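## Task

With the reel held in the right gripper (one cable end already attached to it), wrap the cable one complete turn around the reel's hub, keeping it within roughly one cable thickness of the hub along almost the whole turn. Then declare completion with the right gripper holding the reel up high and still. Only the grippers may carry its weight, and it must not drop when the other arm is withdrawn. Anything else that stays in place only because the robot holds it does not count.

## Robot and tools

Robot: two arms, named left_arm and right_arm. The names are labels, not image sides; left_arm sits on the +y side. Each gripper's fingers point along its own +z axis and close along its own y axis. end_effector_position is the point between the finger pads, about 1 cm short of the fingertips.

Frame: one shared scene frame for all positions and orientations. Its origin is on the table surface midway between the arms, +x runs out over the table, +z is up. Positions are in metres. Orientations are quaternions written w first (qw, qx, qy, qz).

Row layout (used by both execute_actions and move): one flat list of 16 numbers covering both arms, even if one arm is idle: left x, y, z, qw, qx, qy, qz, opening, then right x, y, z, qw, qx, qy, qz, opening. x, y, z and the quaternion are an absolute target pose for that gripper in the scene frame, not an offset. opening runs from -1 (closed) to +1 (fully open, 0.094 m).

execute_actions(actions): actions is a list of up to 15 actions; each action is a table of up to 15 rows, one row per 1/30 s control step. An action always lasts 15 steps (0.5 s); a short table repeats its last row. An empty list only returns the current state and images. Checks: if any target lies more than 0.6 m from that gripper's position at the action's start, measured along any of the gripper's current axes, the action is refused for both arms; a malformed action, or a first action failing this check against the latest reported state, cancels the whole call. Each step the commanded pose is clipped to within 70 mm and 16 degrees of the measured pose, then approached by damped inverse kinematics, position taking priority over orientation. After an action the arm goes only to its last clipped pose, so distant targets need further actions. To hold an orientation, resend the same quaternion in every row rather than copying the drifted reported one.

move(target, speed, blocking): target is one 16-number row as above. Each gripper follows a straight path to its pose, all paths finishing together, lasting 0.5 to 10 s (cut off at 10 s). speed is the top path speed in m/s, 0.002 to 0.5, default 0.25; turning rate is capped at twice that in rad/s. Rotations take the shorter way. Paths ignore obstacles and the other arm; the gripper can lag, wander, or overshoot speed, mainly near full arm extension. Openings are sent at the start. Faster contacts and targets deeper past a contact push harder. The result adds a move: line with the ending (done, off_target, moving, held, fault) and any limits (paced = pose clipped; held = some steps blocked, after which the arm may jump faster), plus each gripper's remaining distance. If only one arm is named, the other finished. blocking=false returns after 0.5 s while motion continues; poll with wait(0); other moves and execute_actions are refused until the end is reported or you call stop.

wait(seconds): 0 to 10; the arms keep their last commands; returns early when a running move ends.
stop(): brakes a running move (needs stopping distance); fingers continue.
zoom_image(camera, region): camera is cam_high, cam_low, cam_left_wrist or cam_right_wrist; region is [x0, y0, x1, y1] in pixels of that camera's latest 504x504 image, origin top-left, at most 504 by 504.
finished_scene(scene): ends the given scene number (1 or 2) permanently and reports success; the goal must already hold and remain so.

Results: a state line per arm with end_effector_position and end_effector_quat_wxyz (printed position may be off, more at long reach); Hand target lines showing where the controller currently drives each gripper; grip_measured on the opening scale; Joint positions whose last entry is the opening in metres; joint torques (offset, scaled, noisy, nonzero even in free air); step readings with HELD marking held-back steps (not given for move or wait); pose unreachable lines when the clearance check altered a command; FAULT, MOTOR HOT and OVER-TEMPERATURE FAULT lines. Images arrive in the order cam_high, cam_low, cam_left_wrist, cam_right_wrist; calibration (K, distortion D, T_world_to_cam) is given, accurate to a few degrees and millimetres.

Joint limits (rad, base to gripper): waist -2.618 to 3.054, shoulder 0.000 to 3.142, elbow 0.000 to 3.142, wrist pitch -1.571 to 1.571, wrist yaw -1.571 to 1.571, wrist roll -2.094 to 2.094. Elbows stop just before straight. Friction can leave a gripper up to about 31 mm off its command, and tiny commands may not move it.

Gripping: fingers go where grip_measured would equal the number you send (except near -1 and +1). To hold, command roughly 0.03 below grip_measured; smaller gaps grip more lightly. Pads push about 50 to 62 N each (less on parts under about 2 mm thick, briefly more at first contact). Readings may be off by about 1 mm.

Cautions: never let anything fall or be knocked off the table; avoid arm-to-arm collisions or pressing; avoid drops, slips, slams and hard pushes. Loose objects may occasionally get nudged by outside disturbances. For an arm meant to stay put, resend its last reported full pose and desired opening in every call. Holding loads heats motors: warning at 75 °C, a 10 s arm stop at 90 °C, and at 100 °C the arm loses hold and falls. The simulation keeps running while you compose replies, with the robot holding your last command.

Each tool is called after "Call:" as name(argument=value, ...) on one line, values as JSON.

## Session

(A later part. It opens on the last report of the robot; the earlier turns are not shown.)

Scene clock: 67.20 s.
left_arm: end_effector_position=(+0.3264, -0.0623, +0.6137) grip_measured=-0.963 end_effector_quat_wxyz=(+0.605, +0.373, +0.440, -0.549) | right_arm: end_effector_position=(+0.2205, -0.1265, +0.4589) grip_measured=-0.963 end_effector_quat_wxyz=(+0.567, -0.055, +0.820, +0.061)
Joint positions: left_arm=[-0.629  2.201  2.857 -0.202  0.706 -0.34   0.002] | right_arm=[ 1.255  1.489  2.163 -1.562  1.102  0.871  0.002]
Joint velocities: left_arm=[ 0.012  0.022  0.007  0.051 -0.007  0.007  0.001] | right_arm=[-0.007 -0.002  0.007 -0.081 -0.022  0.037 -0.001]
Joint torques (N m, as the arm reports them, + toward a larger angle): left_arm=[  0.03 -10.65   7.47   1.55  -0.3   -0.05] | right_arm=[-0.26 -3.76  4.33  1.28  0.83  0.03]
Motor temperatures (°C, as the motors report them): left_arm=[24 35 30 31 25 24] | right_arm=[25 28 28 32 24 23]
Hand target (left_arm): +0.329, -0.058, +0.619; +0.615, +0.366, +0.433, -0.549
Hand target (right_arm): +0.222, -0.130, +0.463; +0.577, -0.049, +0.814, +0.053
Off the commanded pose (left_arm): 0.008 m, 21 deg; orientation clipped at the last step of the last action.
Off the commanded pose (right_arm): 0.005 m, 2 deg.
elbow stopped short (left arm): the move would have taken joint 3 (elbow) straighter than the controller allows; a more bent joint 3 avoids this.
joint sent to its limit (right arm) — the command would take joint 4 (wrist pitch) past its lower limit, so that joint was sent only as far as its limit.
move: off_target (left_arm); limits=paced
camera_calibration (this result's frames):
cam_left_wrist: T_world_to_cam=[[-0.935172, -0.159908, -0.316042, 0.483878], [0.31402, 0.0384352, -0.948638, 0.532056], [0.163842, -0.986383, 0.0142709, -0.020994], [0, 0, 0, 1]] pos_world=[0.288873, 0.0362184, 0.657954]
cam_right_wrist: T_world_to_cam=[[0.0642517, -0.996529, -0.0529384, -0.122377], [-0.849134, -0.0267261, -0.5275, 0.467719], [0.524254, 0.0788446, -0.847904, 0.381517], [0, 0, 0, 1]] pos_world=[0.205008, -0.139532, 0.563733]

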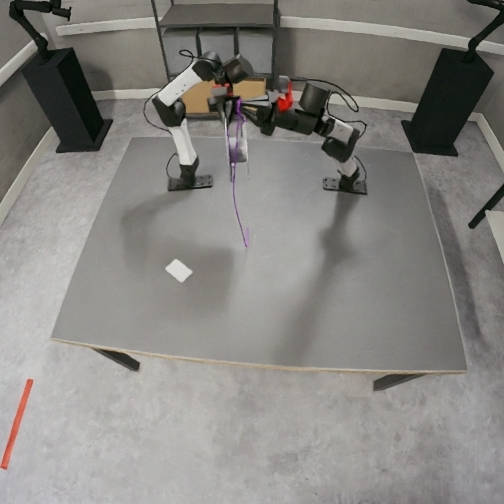

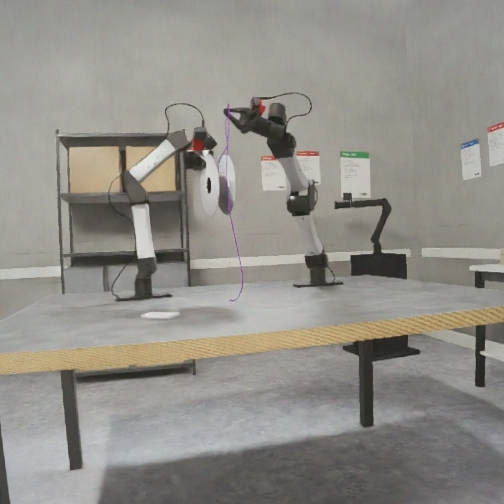

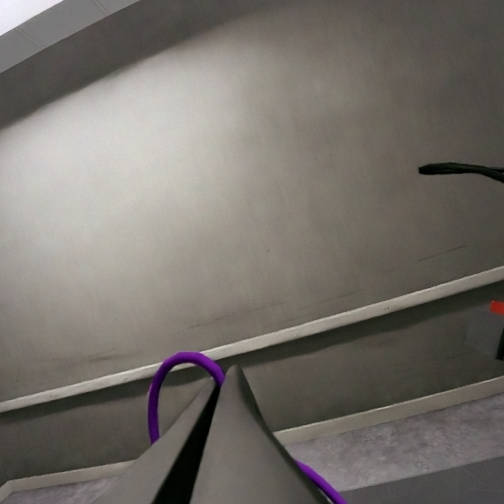

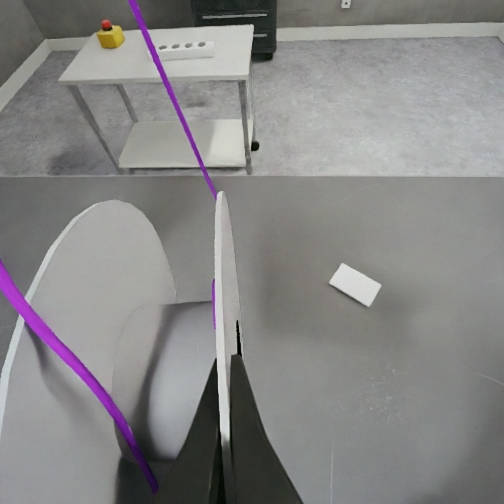

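Inside the gap now.

Call:
move(target=[0.44,-0.06,0.52,0.5,0.5,0.5,-0.5,-1, 0.2224,-0.1298,0.4626,0.577,-0.049,0.814,0.053,-1], speed=0.1)

Call:
move(target=[0.45,-0.07,0.36,0.5,0.5,0.5,-0.5,-1, 0.2224,-0.1298,0.4626,0.577,-0.049,0.814,0.053,-1], speed=0.1)

Scene clock: 71.93 s.
left_arm: end_effector_position=(+0.4372, -0.0625, +0.5157) grip_measured=-0.963 end_effector_quat_wxyz=(+0.588, +0.382, +0.484, -0.523) | right_arm: end_effector_position=(+0.2204, -0.1264, +0.4589) grip_measured=-0.963 end_effector_quat_wxyz=(+0.567, -0.055, +0.820, +0.061)
Joint positions: left_arm=[-0.489  2.413  2.857 -0.086  0.821 -0.327  0.002] | right_arm=[ 1.255  1.489  2.163 -1.562  1.102  0.871  0.002]
Joint velocities: left_arm=[-0.002  0.012 -0.017  0.051  0.022 -0.022 -0.001] | right_arm=[ 0.002 -0.007  0.007  0.022  0.037  0.051  0.001]
Joint torques (N m, as the arm reports them, + toward a larger angle): left_arm=[  0.09 -13.49   8.57   1.63  -0.13   0.17] | right_arm=[-0.28 -3.8   4.3   1.28  0.8   0.03]
Motor temperatures (°C, as the motors report them): left_arm=[24 35 31 32 25 24] | right_arm=[25 28 28 32 24 23]
Hand target (left_arm): +0.439, -0.059, +0.520; +0.601, +0.385, +0.473, -0.517
Hand target (right_arm): +0.222, -0.130, +0.463; +0.577, -0.049, +0.814, +0.053
Off the commanded pose (left_arm): 0.006 m, 17 deg; orientation clipped at the last step of the last action.
Off the commanded pose (right_arm): 0.005 m, 2 deg.
elbow stopped short (left arm): the move would have taken joint 3 (elbow) straighter than the controller allows; a more bent joint 3 avoids this.
joint sent to its limit (right arm) — the command would take joint 4 (wrist pitch) past its lower limit, so that joint was sent only as far as its limit.
move: off_target (left_arm); limits=paced
camera_calibration (this result's frames):
cam_left_wrist: T_world_to_cam=[[-0.941178, -0.16691, -0.293811, 0.547196], [0.272482, 0.13935, -0.952016, 0.430534], [0.199844, -0.976075, -0.0856727, -0.00150562], [0, 0, 0, 1]] pos_world=[0.397997, 0.0298681, 0.570519]
cam_right_wrist: T_world_to_cam=[[0.0644763, -0.996511, -0.0529969, -0.122357], [-0.849283, -0.0269097, -0.527252, 0.467571], [0.523987, 0.0790046, -0.848054, 0.381636], [0, 0, 0, 1]] pos_world=[0.205017, -0.139499, 0.563692]

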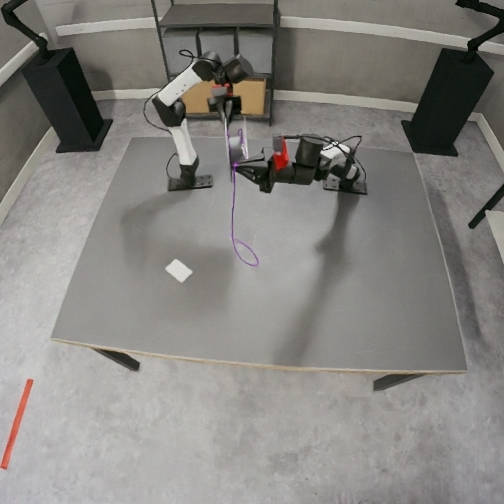

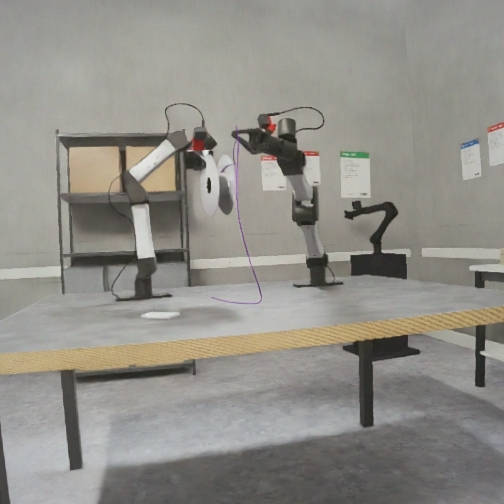

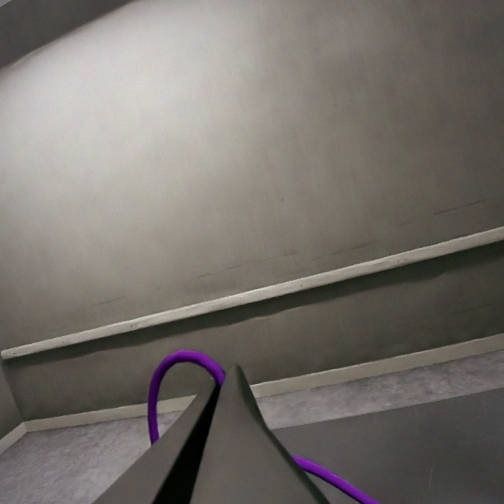

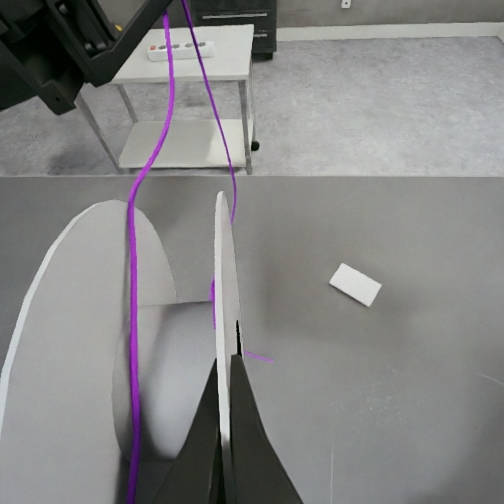

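Scene clock: 73.97 s.
left_arm: end_effector_position=(+0.4431, -0.0714, +0.3890) grip_measured=-0.963 end_effector_quat_wxyz=(+0.520, +0.501, +0.479, -0.499) | right_arm: end_effector_position=(+0.2204, -0.1264, +0.4588) grip_measured=-0.963 end_effector_quat_wxyz=(+0.566, -0.055, +0.820, +0.061)
Joint positions: left_arm=[-0.456  2.3    2.326  0.053  1.063 -0.027  0.002] | right_arm=[ 1.255  1.489  2.163 -1.562  1.101  0.871  0.002]
Joint velocities: left_arm=[ 0.002  0.027 -0.007  0.037 -0.037  0.007 -0.   ] | right_arm=[-0.012  0.007 -0.012 -0.095 -0.022  0.037 -0.   ]
Joint torques (N m, as the arm reports them, + toward a larger angle): left_arm=[  0.31 -13.38   5.73   1.42   0.11   0.16] | right_arm=[-0.24 -3.83  4.33  1.29  0.85  0.04]
Motor temperatures (°C, as the motors report them): left_arm=[24 36 31 32 25 24] | right_arm=[25 28 28 32 24 23]
Hand target (left_arm): +0.452, -0.071, +0.362; +0.500, +0.498, +0.499, -0.502
Hand target (right_arm): +0.222, -0.130, +0.463; +0.577, -0.049, +0.814, +0.053
Off the commanded pose (left_arm): 0.030 m, 3 deg.
Off the commanded pose (right_arm): 0.005 m, 2 deg.
joint sent to its limit (right arm) — the command would take joint 4 (wrist pitch) past its lower limit, so that joint was sent only as far as its limit.
move: off_target (left_arm)
camera_calibration (this result's frames):
cam_left_wrist: T_world_to_cam=[[-0.921769, 0.0572484, -0.38349, 0.556345], [0.383511, 0.280276, -0.87998, 0.24237], [0.0571058, -0.958211, -0.280305, 0.118055], [0, 0, 0, 1]] pos_world=[0.413128, 0.0133412, 0.459725]
cam_right_wrist: T_world_to_cam=[[0.0647009, -0.996493, -0.0530555, -0.122338], [-0.84943, -0.0270934, -0.527005, 0.467424], [0.523719, 0.0791646, -0.848205, 0.381756], [0, 0, 0, 1]] pos_world=[0.205026, -0.139467, 0.563651]

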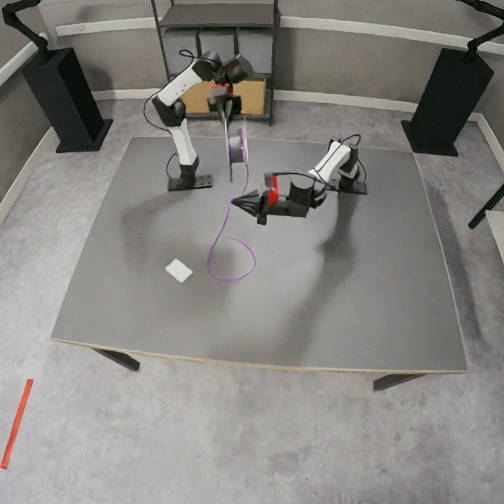

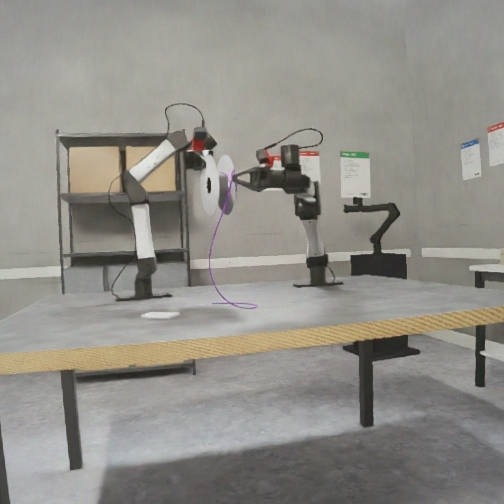

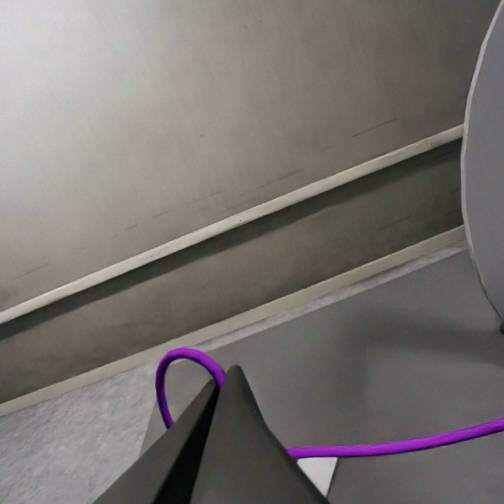

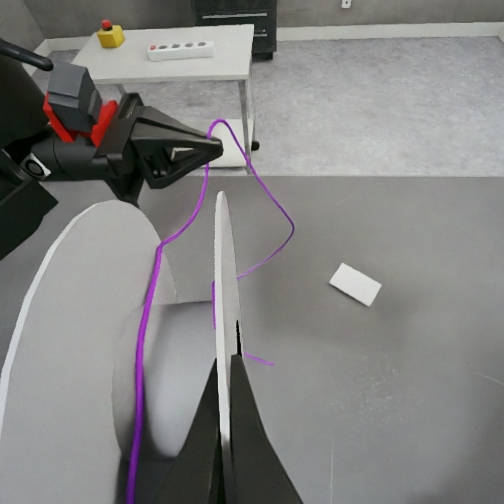

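Slack; pull down to tighten.

Call:
move(target=[0.40,-0.08,0.20,0.5,0.5,0.5,-0.5,-1, 0.2224,-0.1298,0.4626,0.577,-0.049,0.814,0.053,-1], speed=0.1)

Call:
zoom_image(camera="cam_low", region=[150, 130, 290, 270])

Scene clock: 79.17 s.
left_arm: end_effector_position=(+0.3991, -0.0823, +0.2321) grip_measured=-0.963 end_effector_quat_wxyz=(+0.517, +0.510, +0.470, -0.502) | right_arm: end_effector_position=(+0.2198, -0.1253, +0.4576) grip_measured=-0.963 end_effector_quat_wxyz=(+0.563, -0.057, +0.822, +0.064)
Joint positions: left_arm=[-0.515  2.224  1.563  0.736  1.027 -0.009  0.002] | right_arm=[ 1.255  1.489  2.163 -1.562  1.091  0.871  0.002]
Joint velocities: left_arm=[-0.017  0.017 -0.017  0.007  0.037 -0.037 -0.   ] | right_arm=[-0.007 -0.002  0.002 -0.022 -0.081  0.066 -0.001]
Joint torques (N m, as the arm reports them, + toward a larger angle): left_arm=[ -0.44 -11.47   5.09   1.47  -0.23   0.13] | right_arm=[-0.22 -3.73  4.35  1.28  0.94  0.03]
Motor temperatures (°C, as the motors report them): left_arm=[24 38 30 32 25 24] | right_arm=[25 28 29 32 24 23]
Hand target (left_arm): +0.403, -0.082, +0.200; +0.500, +0.500, +0.500, -0.501
Hand target (right_arm): +0.222, -0.130, +0.463; +0.577, -0.049, +0.814, +0.053
Off the commanded pose (left_arm): 0.032 m, 4 deg.
Off the commanded pose (right_arm): 0.007 m, 2 deg.
joint sent to its limit (right arm) — the command would take joint 4 (wrist pitch) past its lower limit, so that joint was sent only as far as its limit.
move: off_target (left_arm)
camera_calibration (this result's frames):
cam_left_wrist: T_world_to_cam=[[-0.915429, 0.0787031, -0.39471, 0.458083], [0.40068, 0.270851, -0.875269, 0.115467], [0.0380212, -0.959398, -0.27948, 0.0734498], [0, 0, 0, 1]] pos_world=[0.370285, 0.00314062, 0.302403]
cam_right_wrist: T_world_to_cam=[[0.0706721, -0.996023, -0.0542478, -0.122016], [-0.853198, -0.0321843, -0.520593, 0.463542], [0.516777, 0.0830755, -0.85208, 0.384801], [0, 0, 0, 1]] pos_world=[0.20526, -0.13858, 0.562579]

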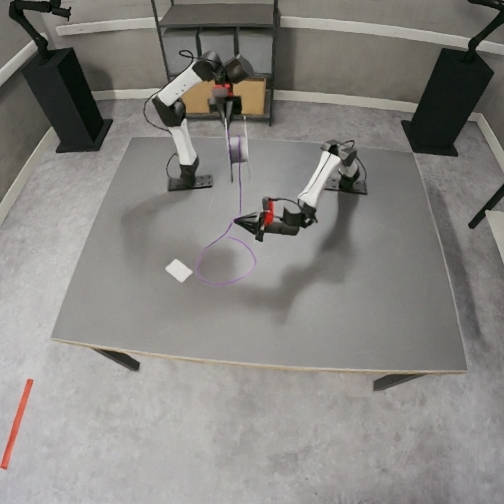

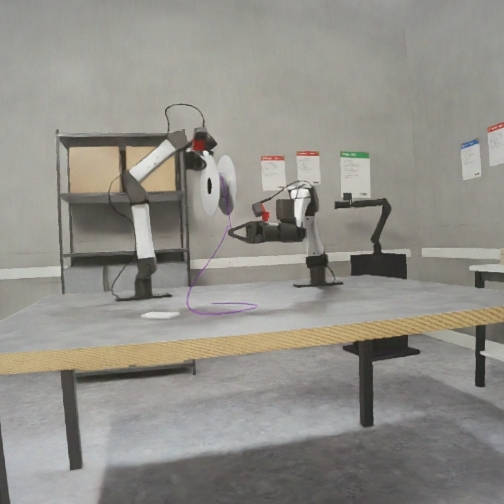

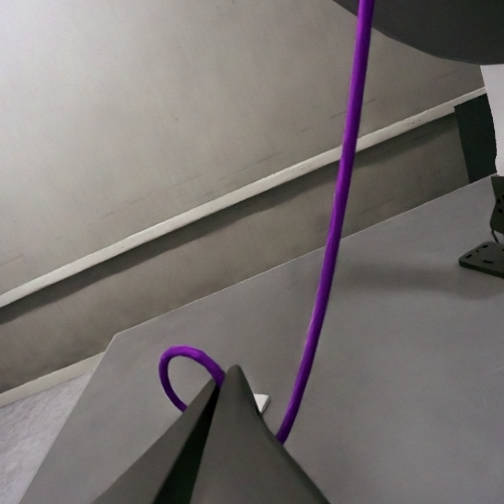

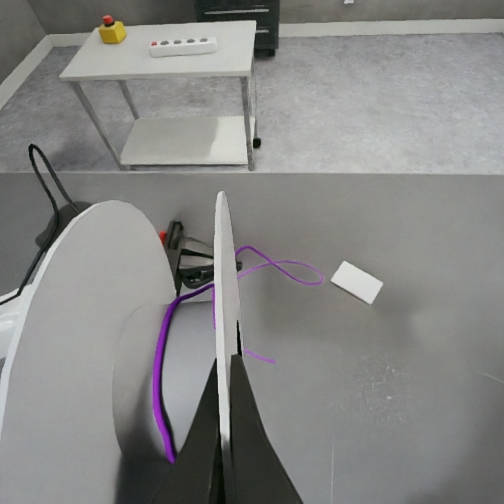

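Region (150, 130, 290, 270) of cam_low's 504x504 image, scaled by 3.600, with more detail than that image has.

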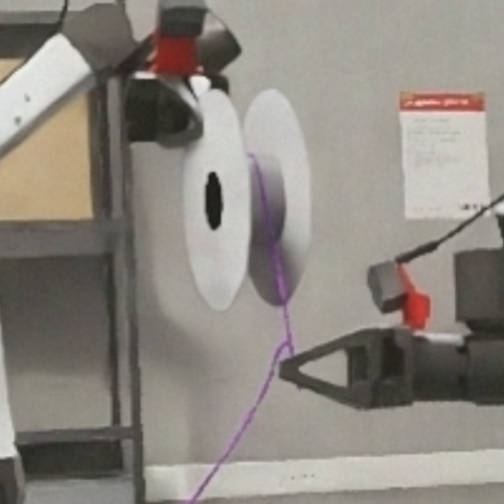

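Pull a bit more, release, retreat, tilt reel.

Call:
move(target=[0.39,-0.08,0.15,0.5,0.5,0.5,-0.5,-1, 0.2224,-0.1298,0.4626,0.577,-0.049,0.814,0.053,-1], speed=0.08)

Call:
move(target=[0.39,-0.08,0.18,0.5,0.5,0.5,-0.5,0.2, 0.2224,-0.1298,0.4626,0.577,-0.049,0.814,0.053,-1])

Call:
move(target=[0.38,0.12,0.25,0.5,0.5,0.5,-0.5,0.2, 0.22,-0.14,0.45,0.66,-0.02,0.75,0.04,-1], speed=0.12)

Call:
zoom_image(camera="cam_low", region=[150, 130, 290, 270])

Scene clock: 84.73 s.
left_arm: end_effector_position=(+0.3804, -0.0815, +0.2106) grip_measured=-0.963 end_effector_quat_wxyz=(+0.548, +0.520, +0.428, -0.496) | right_arm: end_effector_position=(+0.2188, -0.1177, +0.4513) grip_measured=-0.963 end_effector_quat_wxyz=(+0.554, -0.069, +0.828, +0.062)
Joint positions: left_arm=[-0.533  2.256  1.443  0.994  1.025 -0.009  0.002] | right_arm=[ 1.255  1.504  2.163 -1.562  1.066  0.865  0.002]
Joint velocities: left_arm=[-0.002  0.022 -0.027 -0.037  0.007 -0.007  0.   ] | right_arm=[-0.002  0.002 -0.017  0.051  0.066  0.037 -0.   ]
Joint torques (N m, as the arm reports them, + toward a larger angle): left_arm=[-0.06 -9.2   3.46  0.95 -0.43  0.12] | right_arm=[-0.15 -5.51  4.37  1.29  1.2   0.1 ]
Motor temperatures (°C, as the motors report them): left_arm=[24 38 30 32 25 24] | right_arm=[25 28 29 32 24 23]
Hand target (left_arm): +0.387, -0.078, +0.151; +0.500, +0.500, +0.499, -0.500
Hand target (right_arm): +0.222, -0.130, +0.462; +0.576, -0.050, +0.814, +0.054
Off the commanded pose (left_arm): 0.061 m, 10 deg.
Off the commanded pose (right_arm): 0.017 m, 4 deg.
joint sent to its limit (right arm) — the command would take joint 4 (wrist pitch) past its lower limit, so that joint was sent only as far as its limit.
move: off_target (left_arm, right_arm)
camera_calibration (this result's frames):
cam_left_wrist: T_world_to_cam=[[-0.875387, 0.0668957, -0.478772, 0.433931], [0.481278, 0.213782, -0.850099, 0.0633328], [0.0454849, -0.974588, -0.219338, 0.0521608], [0, 0, 0, 1]] pos_world=[0.347005, 0.00826769, 0.273034]
cam_right_wrist: T_world_to_cam=[[0.0875839, -0.995438, -0.037847, -0.125728], [-0.862651, -0.0567915, -0.5026, 0.450662], [0.498158, 0.0766685, -0.86369, 0.387793], [0, 0, 0, 1]] pos_world=[0.206593, -0.129292, 0.556678]

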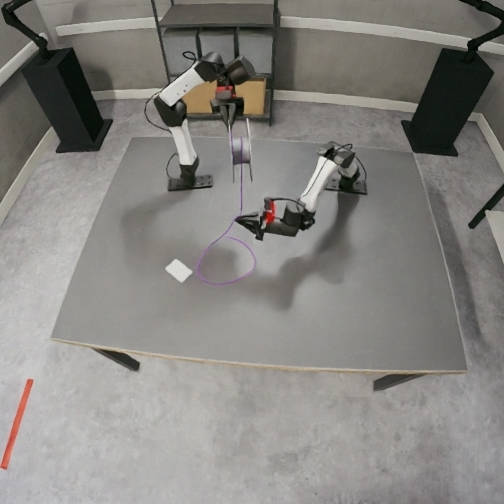

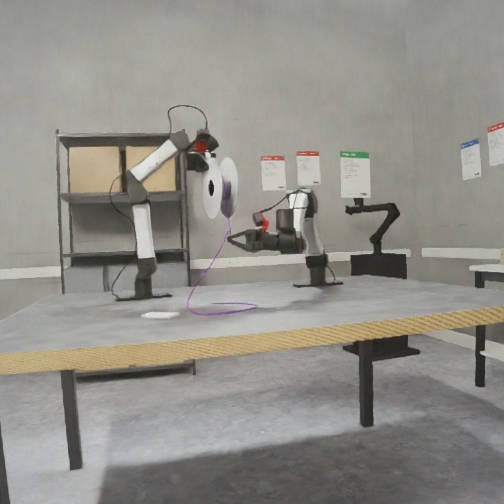

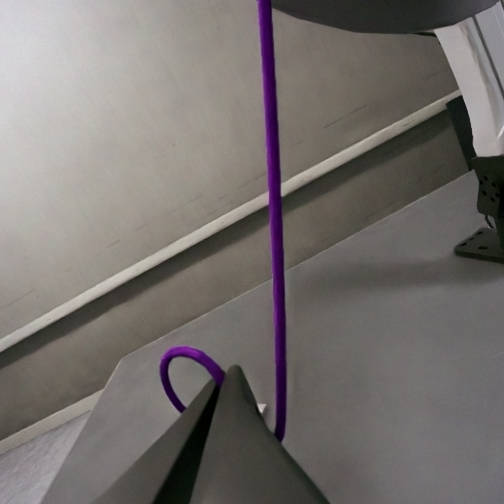

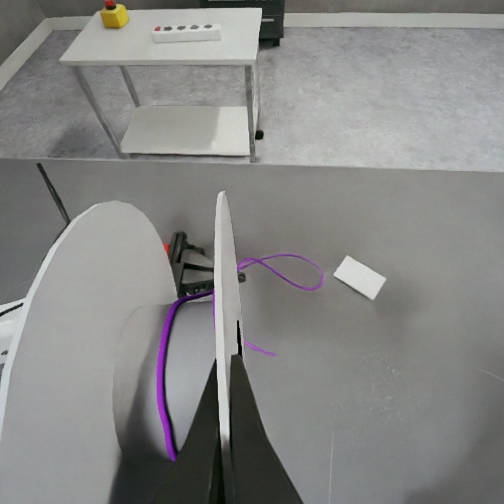

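Scene clock: 85.70 s.
left_arm: end_effector_position=(+0.3862, -0.0829, +0.1884) grip_measured=+0.199 end_effector_quat_wxyz=(+0.507, +0.505, +0.484, -0.504) | right_arm: end_effector_position=(+0.2210, -0.1212, +0.4552) grip_measured=-0.963 end_effector_quat_wxyz=(+0.565, -0.063, +0.821, +0.054)
Joint positions: left_arm=[-0.533  2.255  1.443  0.852  1.003 -0.009  0.056] | right_arm=[ 1.255  1.504  2.163 -1.562  1.1    0.864  0.002]
Joint velocities: left_arm=[-0.032 -0.012 -0.012  0.007 -0.051  0.022 -0.001] | right_arm=[ 0.002  0.002  0.012  0.022  0.007  0.037 -0.002]
Joint torques (N m, as the arm reports them, + toward a larger angle): left_arm=[  0.04 -14.01   6.61   1.42  -0.08   0.08] | right_arm=[-0.3  -5.13  4.34  1.27  0.9   0.12]
Motor temperatures (°C, as the motors report them): left_arm=[24 39 30 32 25 24] | right_arm=[25 29 29 32 24 23]
Hand target (left_arm): +0.390, -0.080, +0.180; +0.500, +0.499, +0.500, -0.501
Hand target (right_arm): +0.222, -0.130, +0.462; +0.577, -0.049, +0.814, +0.053
Off the commanded pose (left_arm): 0.010 m, 2 deg.
Off the commanded pose (right_arm): 0.011 m, 2 deg.
joint sent to its limit (right arm) — the command would take joint 4 (wrist pitch) past its lower limit, so that joint was sent only as far as its limit.
move: off_target (right_arm)
camera_calibration (this result's frames):
cam_left_wrist: T_world_to_cam=[[-0.927082, 0.079022, -0.366435, 0.428325], [0.373113, 0.288755, -0.881707, 0.095918], [0.0361358, -0.954136, -0.297184, 0.0655741], [0, 0, 0, 1]] pos_world=[0.358935, 0.00102272, 0.261013]
cam_right_wrist: T_world_to_cam=[[0.0681216, -0.997164, -0.031995, -0.127785], [-0.850368, -0.041262, -0.524567, 0.463542], [0.521759, 0.0629419, -0.850768, 0.377601], [0, 0, 0, 1]] pos_world=[0.205869, -0.132063, 0.560321]

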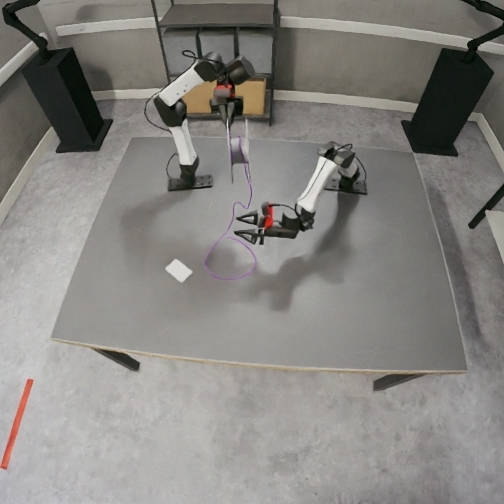

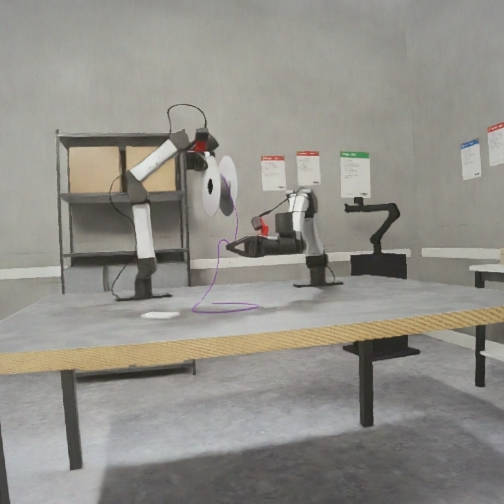

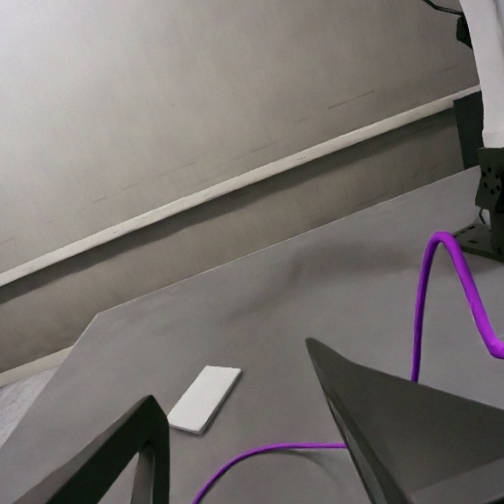

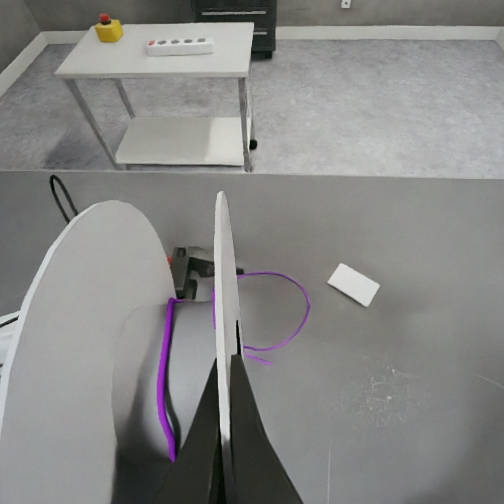

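Scene clock: 88.13 s.
left_arm: end_effector_position=(+0.3824, +0.1184, +0.2577) grip_measured=+0.199 end_effector_quat_wxyz=(+0.512, +0.505, +0.491, -0.491) | right_arm: end_effector_position=(+0.2215, -0.1334, +0.4384) grip_measured=-0.963 end_effector_quat_wxyz=(+0.644, -0.039, +0.763, +0.020)
Joint positions: left_arm=[-0.101  1.847  1.134  0.761  1.409 -0.014  0.056] | right_arm=[ 1.305  1.311  1.717 -1.207  1.333  0.766  0.002]
Joint velocities: left_arm=[ 0.022  0.007  0.022 -0.022 -0.066 -0.037 -0.001] | right_arm=[-0.002 -0.027 -0.046  0.066  0.022 -0.095  0.   ]
Joint torques (N m, as the arm reports them, + toward a larger angle): left_arm=[ -0.12 -11.37   5.2    1.17   0.17   0.17] | right_arm=[ 0.6  -5.77  4.64  1.63  0.87 -0.05]
Motor temperatures (°C, as the motors report them): left_arm=[24 39 30 32 25 24] | right_arm=[25 29 29 33 24 23]
Hand target (left_arm): +0.376, +0.121, +0.250; +0.500, +0.500, +0.500, -0.500
Hand target (right_arm): +0.220, -0.141, +0.450; +0.657, -0.016, +0.753, +0.037
Off the commanded pose (left_arm): 0.008 m, 2 deg.
Off the commanded pose (right_arm): 0.013 m, 4 deg.
move: off_target (right_arm)
camera_calibration (this result's frames):
cam_left_wrist: T_world_to_cam=[[-0.925299, 0.0605594, -0.374371, 0.437808], [0.373914, 0.310511, -0.87394, 0.0953676], [0.0633209, -0.948639, -0.309959, 0.270655], [0, 0, 0, 1]] pos_world=[0.352306, 0.200628, 0.33114]
cam_right_wrist: T_world_to_cam=[[-0.0064958, -0.999901, -0.0124769, -0.132966], [-0.731752, 0.0132569, -0.681442, 0.504427], [0.68154, 0.00470352, -0.731766, 0.26849], [0, 0, 0, 1]] pos_world=[0.185264, -0.140903, 0.538551]

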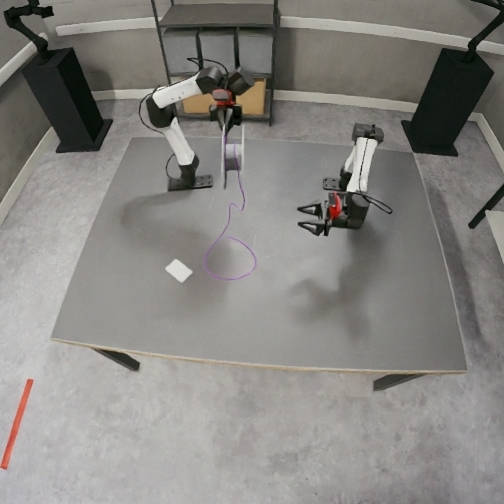

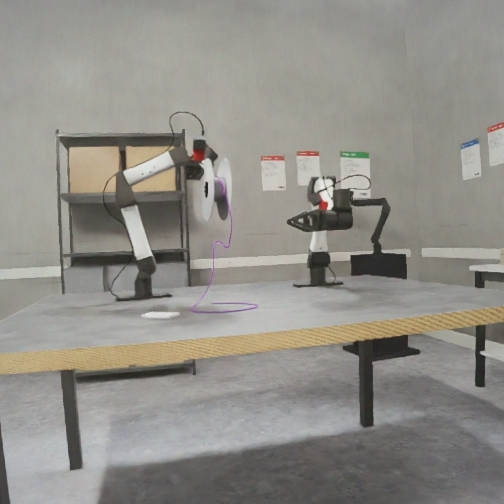

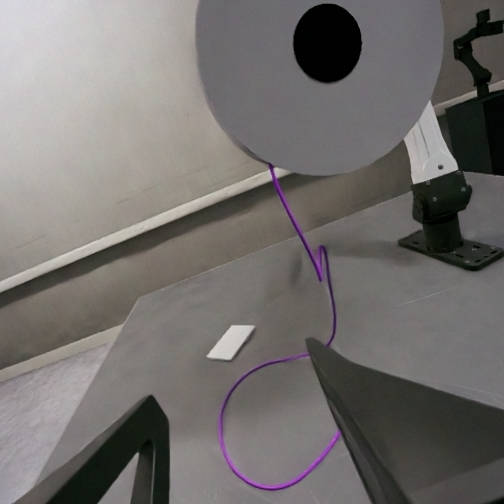

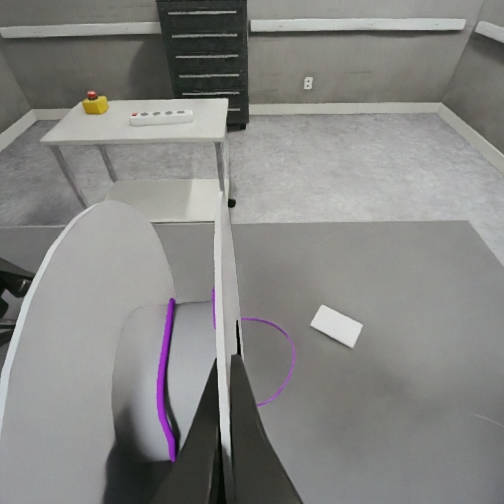

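Region (150, 130, 290, 270) of cam_low's 504x504 image, scaled by 3.600, with more detail than that image has.

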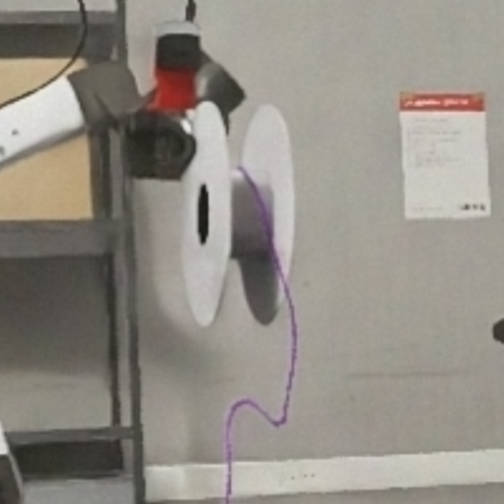

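Call:
finished_scene(scene=2)

The scene is finished: the task was done.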